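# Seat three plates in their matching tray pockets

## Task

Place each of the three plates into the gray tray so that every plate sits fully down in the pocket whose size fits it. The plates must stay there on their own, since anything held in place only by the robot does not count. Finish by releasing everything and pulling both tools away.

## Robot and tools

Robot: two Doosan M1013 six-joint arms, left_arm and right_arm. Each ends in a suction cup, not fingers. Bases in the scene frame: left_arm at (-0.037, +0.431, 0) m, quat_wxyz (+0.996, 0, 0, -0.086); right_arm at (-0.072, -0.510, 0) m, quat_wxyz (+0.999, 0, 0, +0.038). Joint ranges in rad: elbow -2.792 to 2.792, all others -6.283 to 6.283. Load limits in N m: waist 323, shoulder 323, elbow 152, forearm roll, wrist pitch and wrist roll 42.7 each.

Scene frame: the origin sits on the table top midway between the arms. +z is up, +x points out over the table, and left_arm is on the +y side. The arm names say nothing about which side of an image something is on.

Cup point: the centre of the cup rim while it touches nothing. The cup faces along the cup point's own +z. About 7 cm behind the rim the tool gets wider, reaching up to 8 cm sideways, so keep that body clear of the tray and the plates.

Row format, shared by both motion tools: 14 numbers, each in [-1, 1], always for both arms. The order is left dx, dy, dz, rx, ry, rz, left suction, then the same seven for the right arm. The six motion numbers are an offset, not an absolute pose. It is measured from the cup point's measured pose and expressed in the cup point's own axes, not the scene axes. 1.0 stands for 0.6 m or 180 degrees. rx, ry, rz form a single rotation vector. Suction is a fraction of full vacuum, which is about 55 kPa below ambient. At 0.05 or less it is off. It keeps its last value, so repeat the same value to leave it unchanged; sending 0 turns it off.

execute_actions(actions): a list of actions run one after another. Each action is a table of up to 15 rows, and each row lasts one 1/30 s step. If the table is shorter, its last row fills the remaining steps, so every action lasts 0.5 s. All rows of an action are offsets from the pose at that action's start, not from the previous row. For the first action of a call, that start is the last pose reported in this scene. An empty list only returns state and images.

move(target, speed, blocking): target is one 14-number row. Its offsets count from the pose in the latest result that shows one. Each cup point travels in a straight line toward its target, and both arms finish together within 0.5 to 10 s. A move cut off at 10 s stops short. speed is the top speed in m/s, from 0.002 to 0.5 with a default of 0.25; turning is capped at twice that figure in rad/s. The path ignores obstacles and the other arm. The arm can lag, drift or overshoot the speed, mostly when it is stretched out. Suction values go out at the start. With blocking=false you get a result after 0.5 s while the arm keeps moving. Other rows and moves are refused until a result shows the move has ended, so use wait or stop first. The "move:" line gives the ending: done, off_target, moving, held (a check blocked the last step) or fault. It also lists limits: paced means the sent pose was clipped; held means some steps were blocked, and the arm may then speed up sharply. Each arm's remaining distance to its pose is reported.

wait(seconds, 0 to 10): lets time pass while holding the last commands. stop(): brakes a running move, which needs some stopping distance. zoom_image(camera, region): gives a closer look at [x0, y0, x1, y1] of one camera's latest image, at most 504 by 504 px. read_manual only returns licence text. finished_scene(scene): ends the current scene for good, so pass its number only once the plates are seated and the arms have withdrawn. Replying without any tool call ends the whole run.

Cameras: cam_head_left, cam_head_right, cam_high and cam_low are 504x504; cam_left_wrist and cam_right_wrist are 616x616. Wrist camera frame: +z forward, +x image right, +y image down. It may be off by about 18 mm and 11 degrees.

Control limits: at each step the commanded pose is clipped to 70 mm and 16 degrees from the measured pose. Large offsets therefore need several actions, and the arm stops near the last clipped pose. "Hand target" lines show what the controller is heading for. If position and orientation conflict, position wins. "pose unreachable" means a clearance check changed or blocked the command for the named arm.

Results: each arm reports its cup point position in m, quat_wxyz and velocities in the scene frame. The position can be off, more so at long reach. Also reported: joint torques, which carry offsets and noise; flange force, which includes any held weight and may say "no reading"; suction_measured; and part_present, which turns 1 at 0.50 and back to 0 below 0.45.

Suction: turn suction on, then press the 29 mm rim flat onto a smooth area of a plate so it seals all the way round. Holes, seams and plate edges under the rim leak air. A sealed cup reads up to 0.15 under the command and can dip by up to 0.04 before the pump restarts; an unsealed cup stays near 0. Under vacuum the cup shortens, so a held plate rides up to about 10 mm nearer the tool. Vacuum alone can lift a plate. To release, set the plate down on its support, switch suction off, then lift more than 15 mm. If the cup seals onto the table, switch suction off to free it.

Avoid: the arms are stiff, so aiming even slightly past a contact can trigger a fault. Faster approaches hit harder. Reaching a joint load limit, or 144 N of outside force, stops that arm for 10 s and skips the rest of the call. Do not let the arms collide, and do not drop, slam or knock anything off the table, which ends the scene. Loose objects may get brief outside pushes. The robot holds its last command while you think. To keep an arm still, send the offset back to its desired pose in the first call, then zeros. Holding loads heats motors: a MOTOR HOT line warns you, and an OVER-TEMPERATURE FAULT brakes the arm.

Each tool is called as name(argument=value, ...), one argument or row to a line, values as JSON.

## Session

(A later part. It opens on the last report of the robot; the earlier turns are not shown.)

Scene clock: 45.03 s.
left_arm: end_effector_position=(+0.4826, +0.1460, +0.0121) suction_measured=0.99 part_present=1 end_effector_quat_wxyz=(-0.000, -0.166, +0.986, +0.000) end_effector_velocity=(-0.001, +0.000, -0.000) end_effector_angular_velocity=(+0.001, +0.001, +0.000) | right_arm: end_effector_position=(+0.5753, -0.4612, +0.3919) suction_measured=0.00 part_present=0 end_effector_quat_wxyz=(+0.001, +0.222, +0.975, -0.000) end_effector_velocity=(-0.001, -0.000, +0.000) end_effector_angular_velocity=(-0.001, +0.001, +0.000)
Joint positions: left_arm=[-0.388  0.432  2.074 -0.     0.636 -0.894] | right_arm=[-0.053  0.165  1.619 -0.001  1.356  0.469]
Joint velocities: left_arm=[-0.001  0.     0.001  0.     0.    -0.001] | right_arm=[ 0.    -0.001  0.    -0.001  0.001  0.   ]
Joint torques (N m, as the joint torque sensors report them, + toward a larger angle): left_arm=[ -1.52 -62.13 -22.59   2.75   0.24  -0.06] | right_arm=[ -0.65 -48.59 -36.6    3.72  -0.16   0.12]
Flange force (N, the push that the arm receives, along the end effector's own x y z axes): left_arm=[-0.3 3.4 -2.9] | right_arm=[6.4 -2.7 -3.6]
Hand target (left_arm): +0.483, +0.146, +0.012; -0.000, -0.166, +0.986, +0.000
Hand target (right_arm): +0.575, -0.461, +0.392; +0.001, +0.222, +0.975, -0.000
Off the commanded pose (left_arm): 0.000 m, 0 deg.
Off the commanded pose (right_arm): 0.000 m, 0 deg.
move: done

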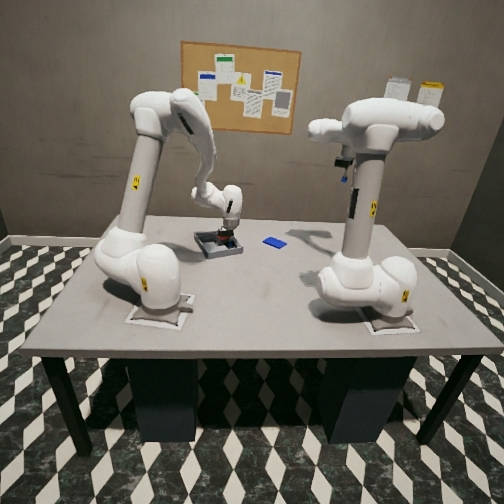

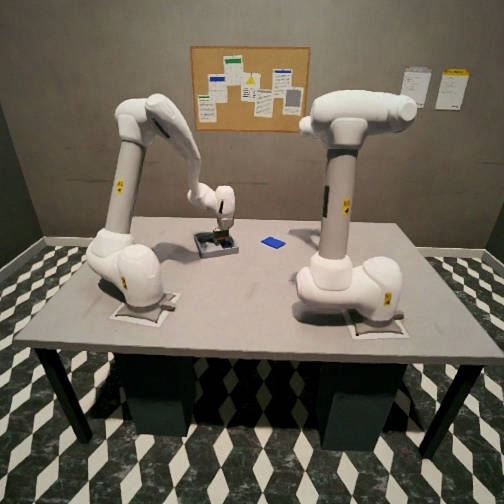

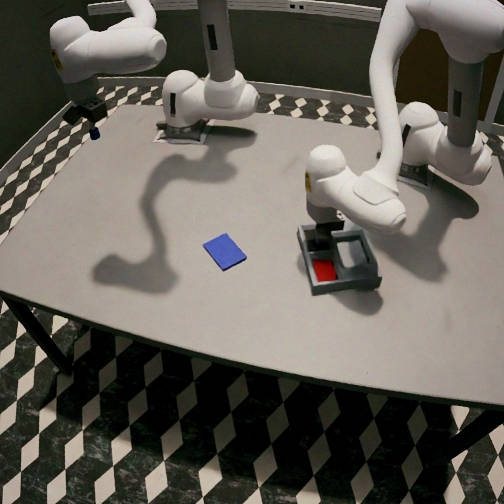

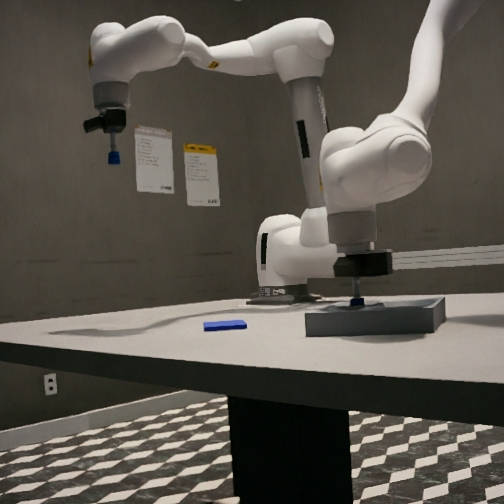

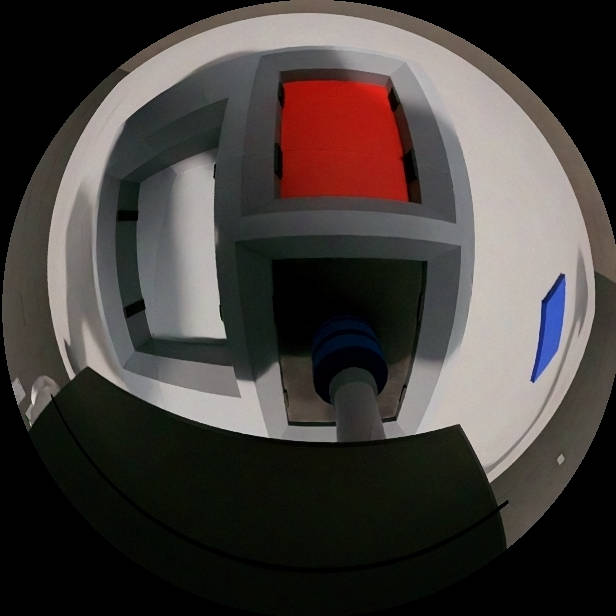

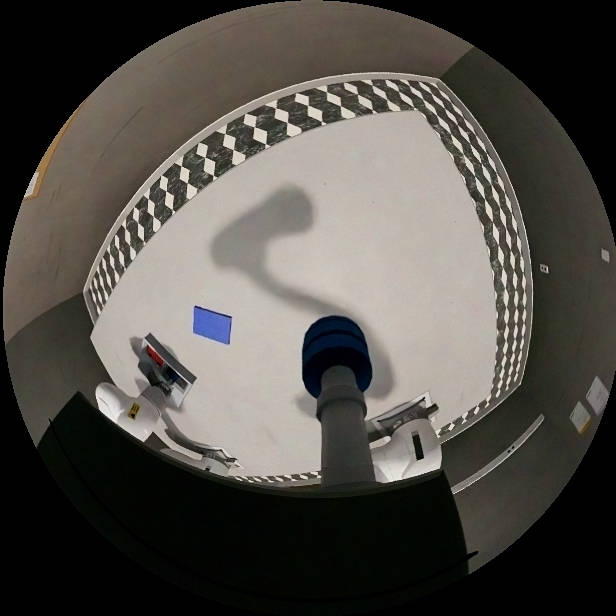

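move(
  target=[0,0,0.012,0,0,0,1,0,0,0,0,0,0,0],
  speed=0.015,
)

execute_actions(
  actions=[
    [[0,0,0,0,0,0,0,0,0,0,0,0,0,0]],
  ],
)

move(
  target=[0,0,-0.1,0,0,0,0,0,0,0,0,0,0,0],
)

move(
  target=[0.03,-0.45,0,0,0,-0.15,0,0,0,0,0,0,0,0],
)

Scene clock: 54.50 s.
left_arm: end_effector_position=(+0.4826, +0.1460, +0.0049) suction_measured=0.99 part_present=1 end_effector_quat_wxyz=(-0.000, -0.166, +0.986, +0.000) end_effector_velocity=(+0.000, -0.001, +0.000) end_effector_angular_velocity=(-0.001, -0.001, +0.000) | right_arm: end_effector_position=(+0.5753, -0.4612, +0.3919) suction_measured=0.00 part_present=0 end_effector_quat_wxyz=(+0.001, +0.222, +0.975, -0.000) end_effector_velocity=(+0.000, +0.001, +0.000) end_effector_angular_velocity=(-0.000, -0.001, +0.002)
Joint positions: left_arm=[-0.388  0.443  2.076 -0.     0.623 -0.894] | right_arm=[-0.053  0.165  1.619 -0.001  1.356  0.469]
Joint velocities: left_arm=[-0.001 -0.    -0.    -0.    -0.001 -0.001] | right_arm=[ 0.001 -0.    -0.    -0.    -0.    -0.001]
Joint torques (N m, as the joint torque sensors report them, + toward a larger angle): left_arm=[ -2.78 -61.13 -23.     2.51   0.05  -0.27] | right_arm=[ -0.59 -47.67 -36.35   3.66  -0.3    0.04]
Flange force (N, the push that the arm receives, along the end effector's own x y z axes): left_arm=[-0.1 7.3 -5.7] | right_arm=[7.5 -2.9 -4.5]
Hand target (left_arm): +0.483, +0.146, +0.005; -0.000, -0.166, +0.986, +0.000
Hand target (right_arm): +0.575, -0.461, +0.392; +0.001, +0.222, +0.975, -0.000
Off the commanded pose (left_arm): 0.000 m, 0 deg.
Off the commanded pose (right_arm): 0.000 m, 0 deg.
move: done

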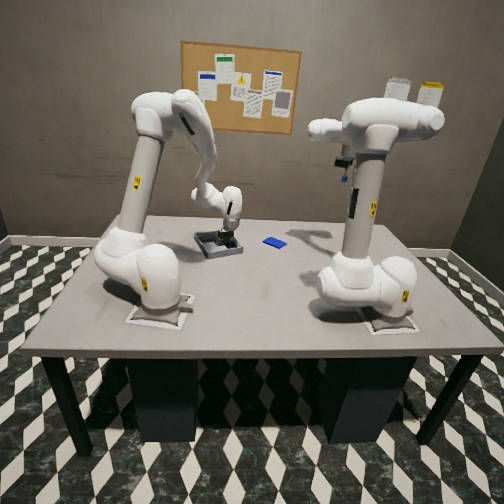

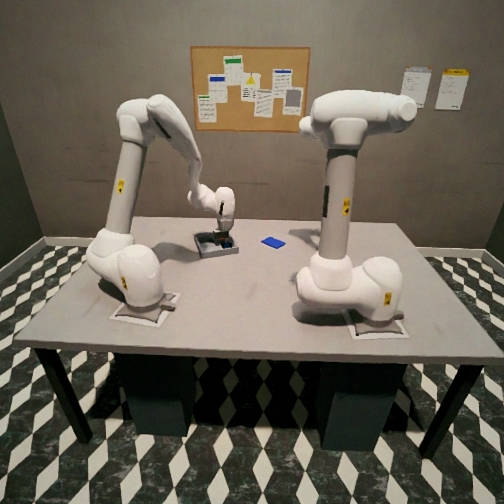

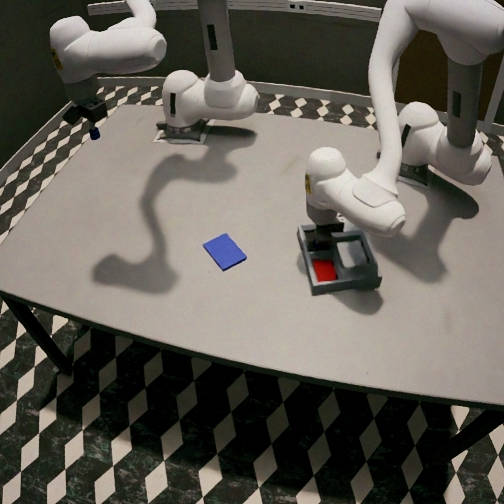

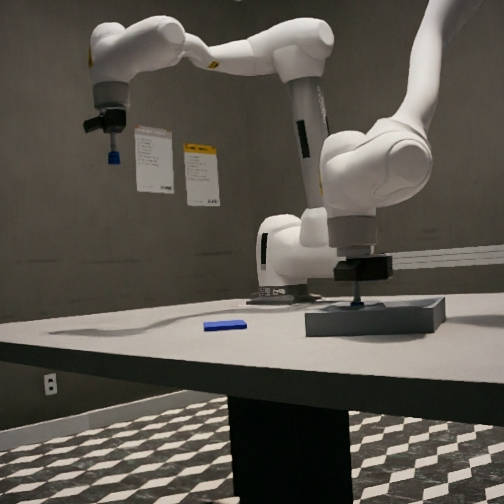

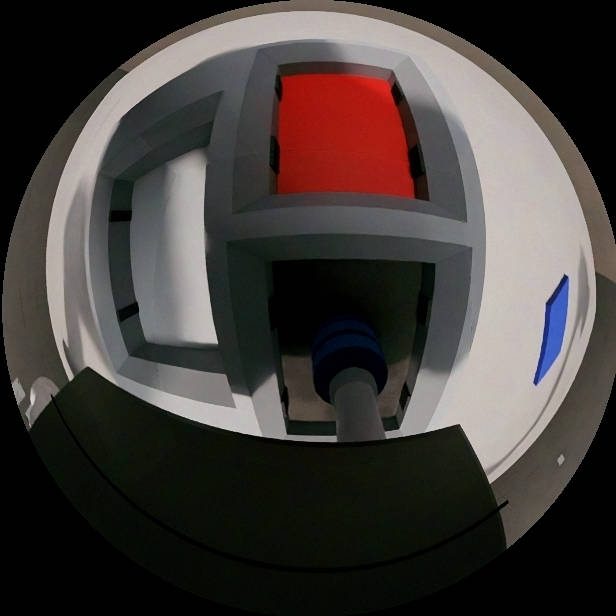

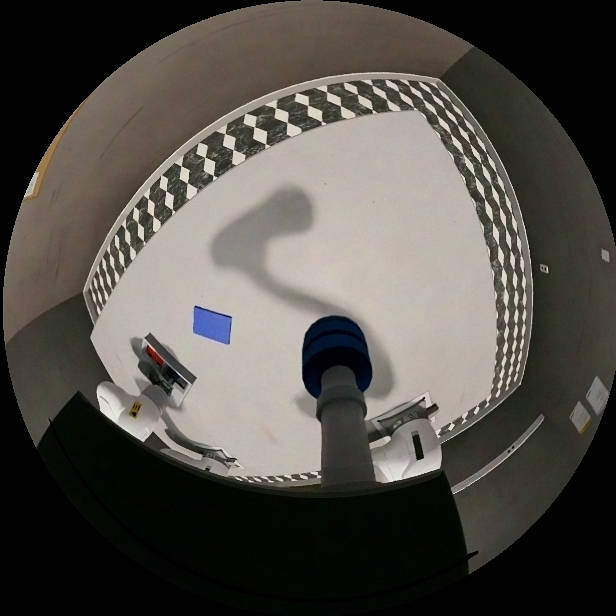

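Scene clock: 55.00 s.
left_arm: end_effector_position=(+0.4826, +0.1460, +0.0049) suction_measured=0.00 part_present=0 end_effector_quat_wxyz=(-0.000, -0.166, +0.986, +0.000) end_effector_velocity=(-0.000, +0.000, -0.001) end_effector_angular_velocity=(+0.001, +0.001, +0.001) | right_arm: end_effector_position=(+0.5753, -0.4612, +0.3919) suction_measured=0.00 part_present=0 end_effector_quat_wxyz=(+0.001, +0.222, +0.975, -0.000) end_effector_velocity=(-0.000, +0.001, -0.000) end_effector_angular_velocity=(-0.000, +0.000, +0.001)
Joint positions: left_arm=[-0.388  0.443  2.076 -0.     0.623 -0.894] | right_arm=[-0.053  0.165  1.619 -0.001  1.356  0.469]
Joint velocities: left_arm=[-0.     0.002 -0.     0.    -0.    -0.001] | right_arm=[ 0.001 -0.     0.    -0.     0.    -0.   ]
Joint torques (N m, as the joint torque sensors report them, + toward a larger angle): left_arm=[ -2.45 -59.59 -22.4    2.43   0.05  -0.12] | right_arm=[ -0.19 -48.32 -36.54   3.62  -0.19  -0.02]
Flange force (N, the push that the arm receives, along the end effector's own x y z axes): left_arm=[0.8 7.1 -8.2] | right_arm=[6.3 -3.0 -3.5]
Hand target (left_arm): +0.483, +0.146, +0.005; -0.000, -0.166, +0.986, +0.000
Hand target (right_arm): +0.575, -0.461, +0.392; +0.001, +0.222, +0.975, -0.000
Off the commanded pose (left_arm): 0.000 m, 0 deg.
Off the commanded pose (right_arm): 0.000 m, 0 deg.

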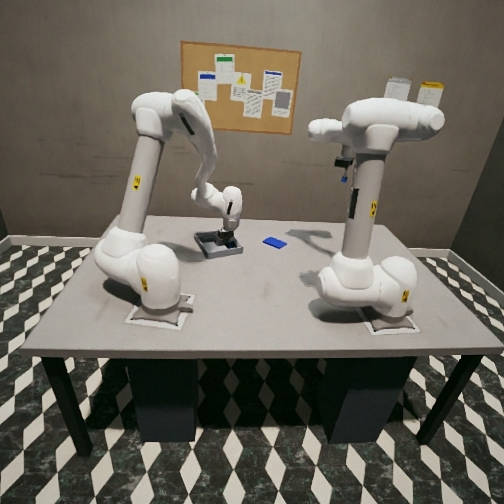

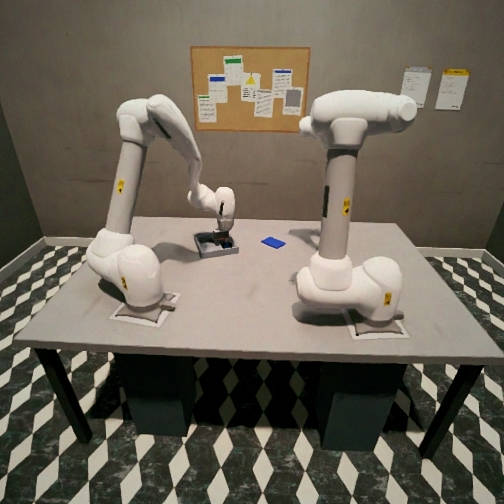

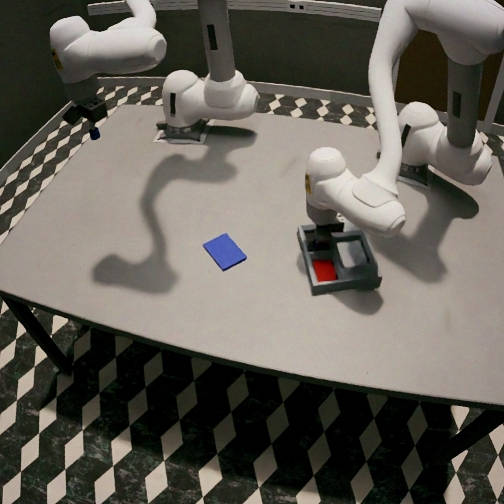

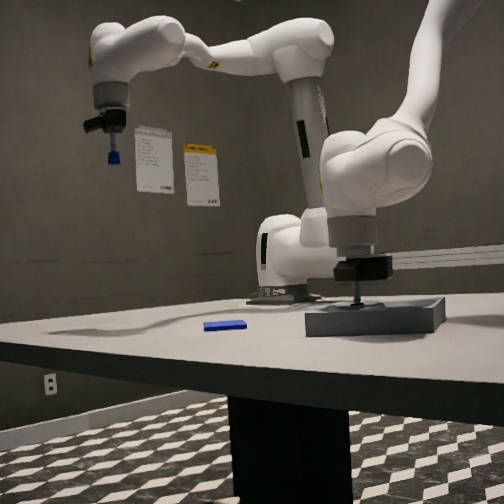

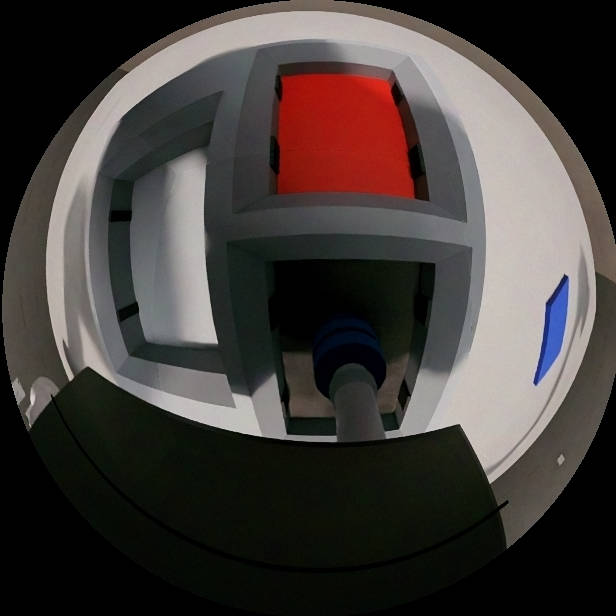

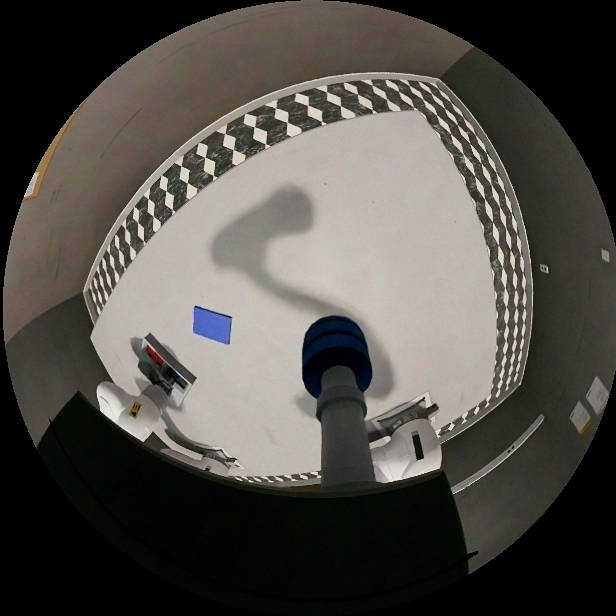

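Scene clock: 55.73 s.
left_arm: end_effector_position=(+0.4826, +0.1460, +0.0648) suction_measured=0.00 part_present=0 end_effector_quat_wxyz=(-0.000, -0.166, +0.986, +0.000) end_effector_velocity=(-0.000, +0.001, -0.000) end_effector_angular_velocity=(+0.001, +0.001, +0.000) | right_arm: end_effector_position=(+0.5753, -0.4612, +0.3919) suction_measured=0.00 part_present=0 end_effector_quat_wxyz=(+0.001, +0.222, +0.975, -0.000) end_effector_velocity=(-0.000, -0.000, +0.001) end_effector_angular_velocity=(-0.000, -0.001, -0.001)
Joint positions: left_arm=[-0.388  0.358  2.05  -0.     0.735 -0.894] | right_arm=[-0.053  0.165  1.619 -0.001  1.356  0.469]
Joint velocities: left_arm=[ 0.001  0.     0.001  0.    -0.     0.001] | right_arm=[-0.    -0.001 -0.001 -0.     0.001  0.001]
Joint torques (N m, as the joint torque sensors report them, + toward a larger angle): left_arm=[ -3.89 -59.85 -27.27   2.76  -0.5   -0.18] | right_arm=[ -0.31 -48.09 -36.49   3.69  -0.23   0.09]
Flange force (N, the push that the arm receives, along the end effector's own x y z axes): left_arm=[-3.2 7.0 -0.9] | right_arm=[6.7 -3.7 -4.3]
Hand target (left_arm): +0.483, +0.146, +0.065; -0.000, -0.166, +0.986, +0.000
Hand target (right_arm): +0.575, -0.461, +0.392; +0.001, +0.222, +0.975, -0.000
Off the commanded pose (left_arm): 0.000 m, 0 deg.
Off the commanded pose (right_arm): 0.000 m, 0 deg.
move: done

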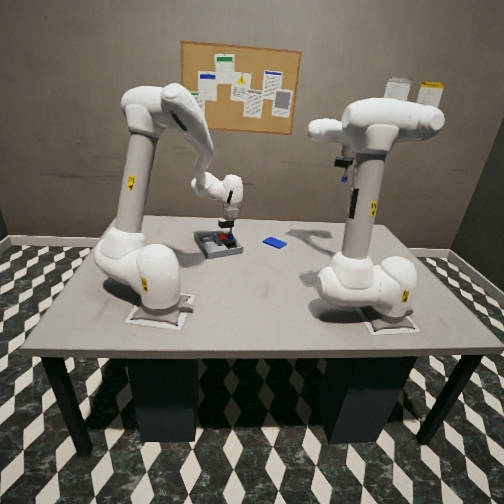

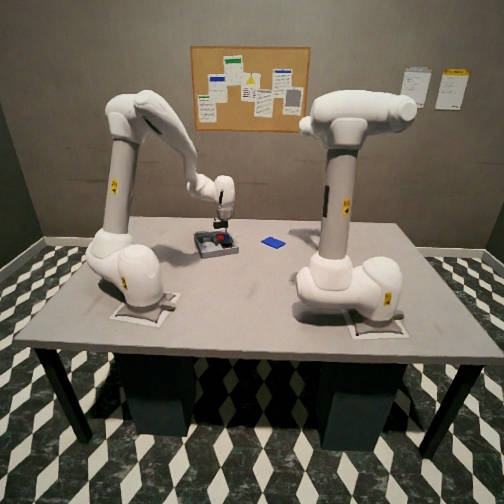

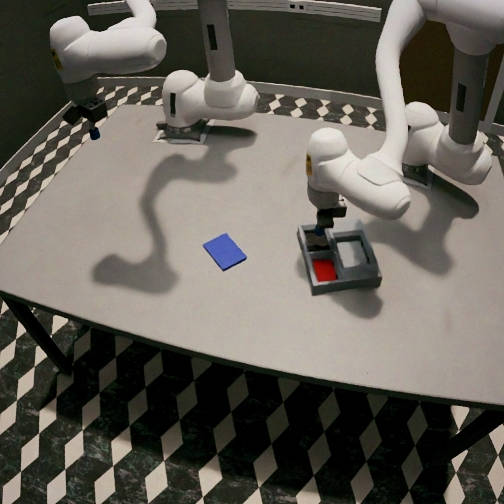

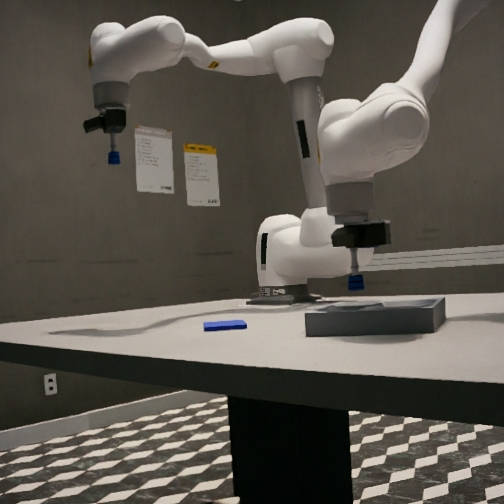

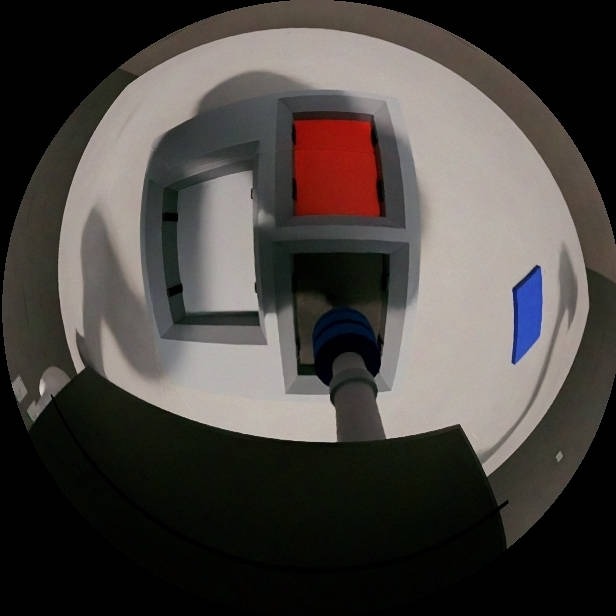

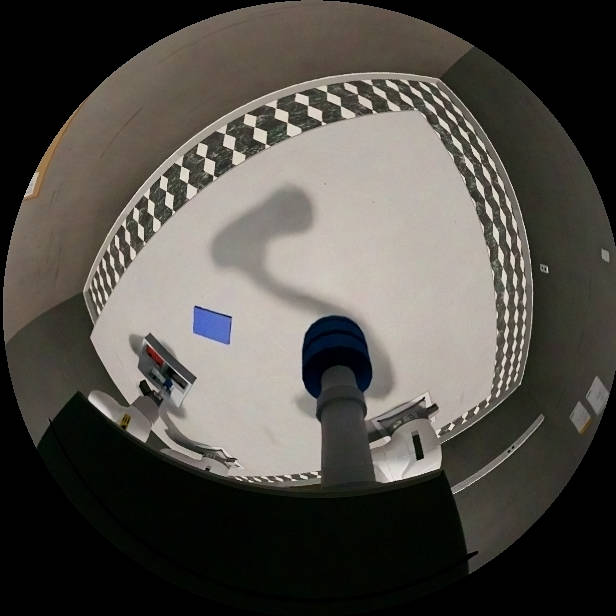

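Scene clock: 57.20 s.
left_arm: end_effector_position=(+0.5540, -0.1149, +0.0648) suction_measured=0.00 part_present=0 end_effector_quat_wxyz=(-0.000, -0.392, +0.920, +0.000) end_effector_velocity=(-0.001, -0.002, +0.000) end_effector_angular_velocity=(-0.001, -0.002, -0.002) | right_arm: end_effector_position=(+0.5753, -0.4612, +0.3919) suction_measured=0.00 part_present=0 end_effector_quat_wxyz=(+0.001, +0.222, +0.975, -0.000) end_effector_velocity=(+0.000, -0.001, +0.001) end_effector_angular_velocity=(+0.000, -0.002, -0.001)
Joint positions: left_arm=[-0.616  0.619  1.604 -0.     0.919 -1.594] | right_arm=[-0.053  0.165  1.619 -0.001  1.356  0.469]
Joint velocities: left_arm=[-0.002  0.001 -0.001  0.    -0.001 -0.   ] | right_arm=[-0.002 -0.001 -0.001  0.    -0.001 -0.001]
Joint torques (N m, as the joint torque sensors report them, + toward a larger angle): left_arm=[ -2.81 -85.42 -31.81   3.15   0.01  -0.04] | right_arm=[ -0.21 -48.17 -36.61   3.66  -0.37   0.12]
Flange force (N, the push that the arm receives, along the end effector's own x y z axes): left_arm=[-2.8 6.5 -2.2] | right_arm=[6.1 -3.7 -3.9]
Hand target (left_arm): +0.554, -0.115, +0.065; -0.000, -0.392, +0.920, +0.000
Hand target (right_arm): +0.575, -0.461, +0.392; +0.001, +0.222, +0.975, -0.000
Off the commanded pose (left_arm): 0.000 m, 0 deg.
Off the commanded pose (right_arm): 0.000 m, 0 deg.
move: done

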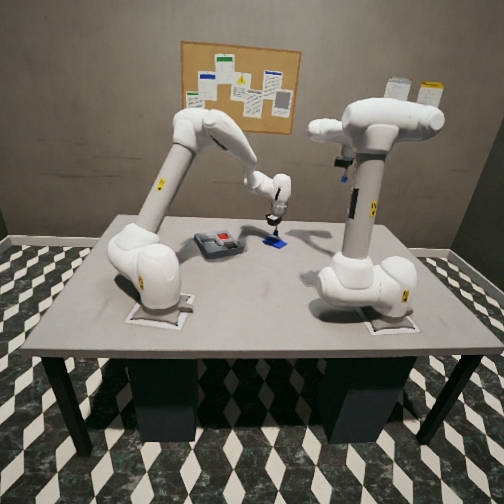

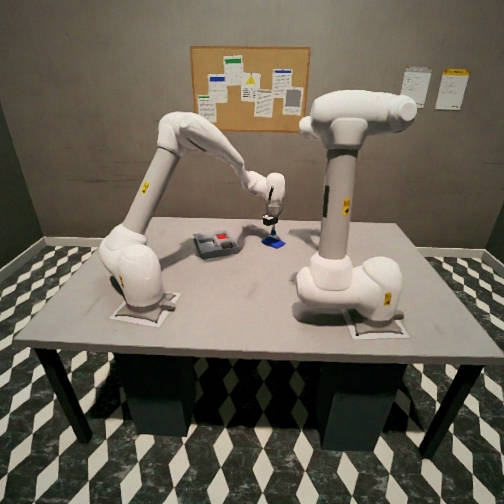

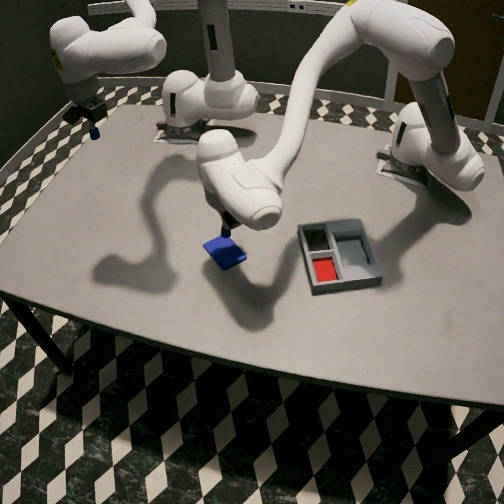

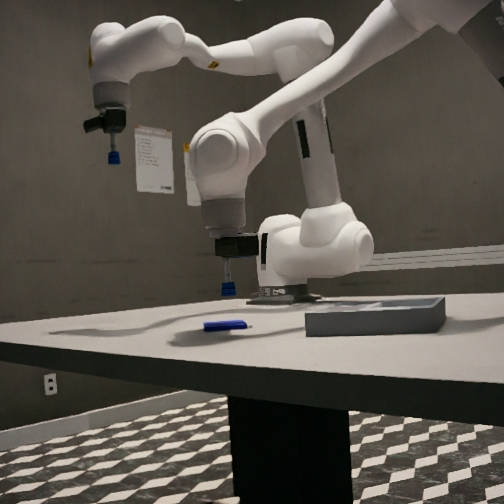

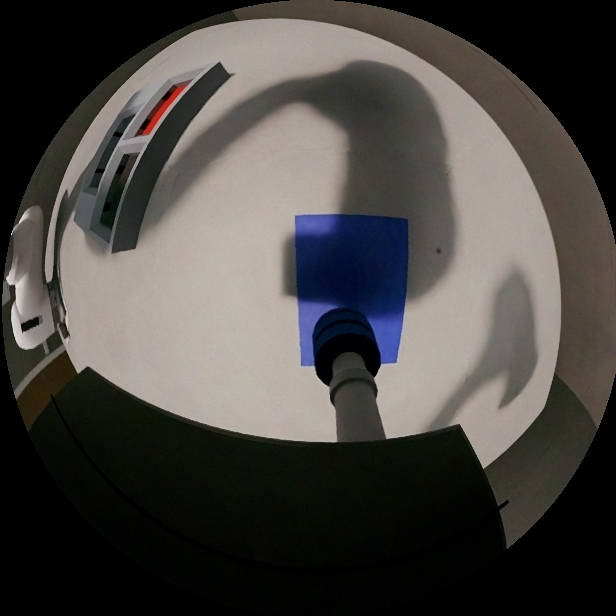

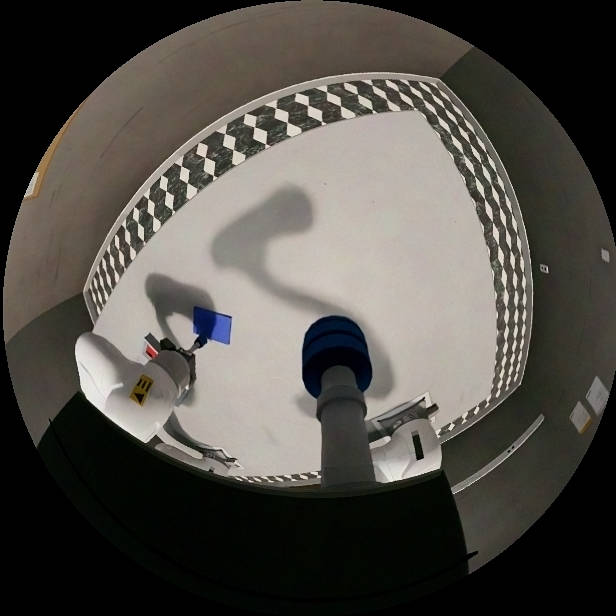

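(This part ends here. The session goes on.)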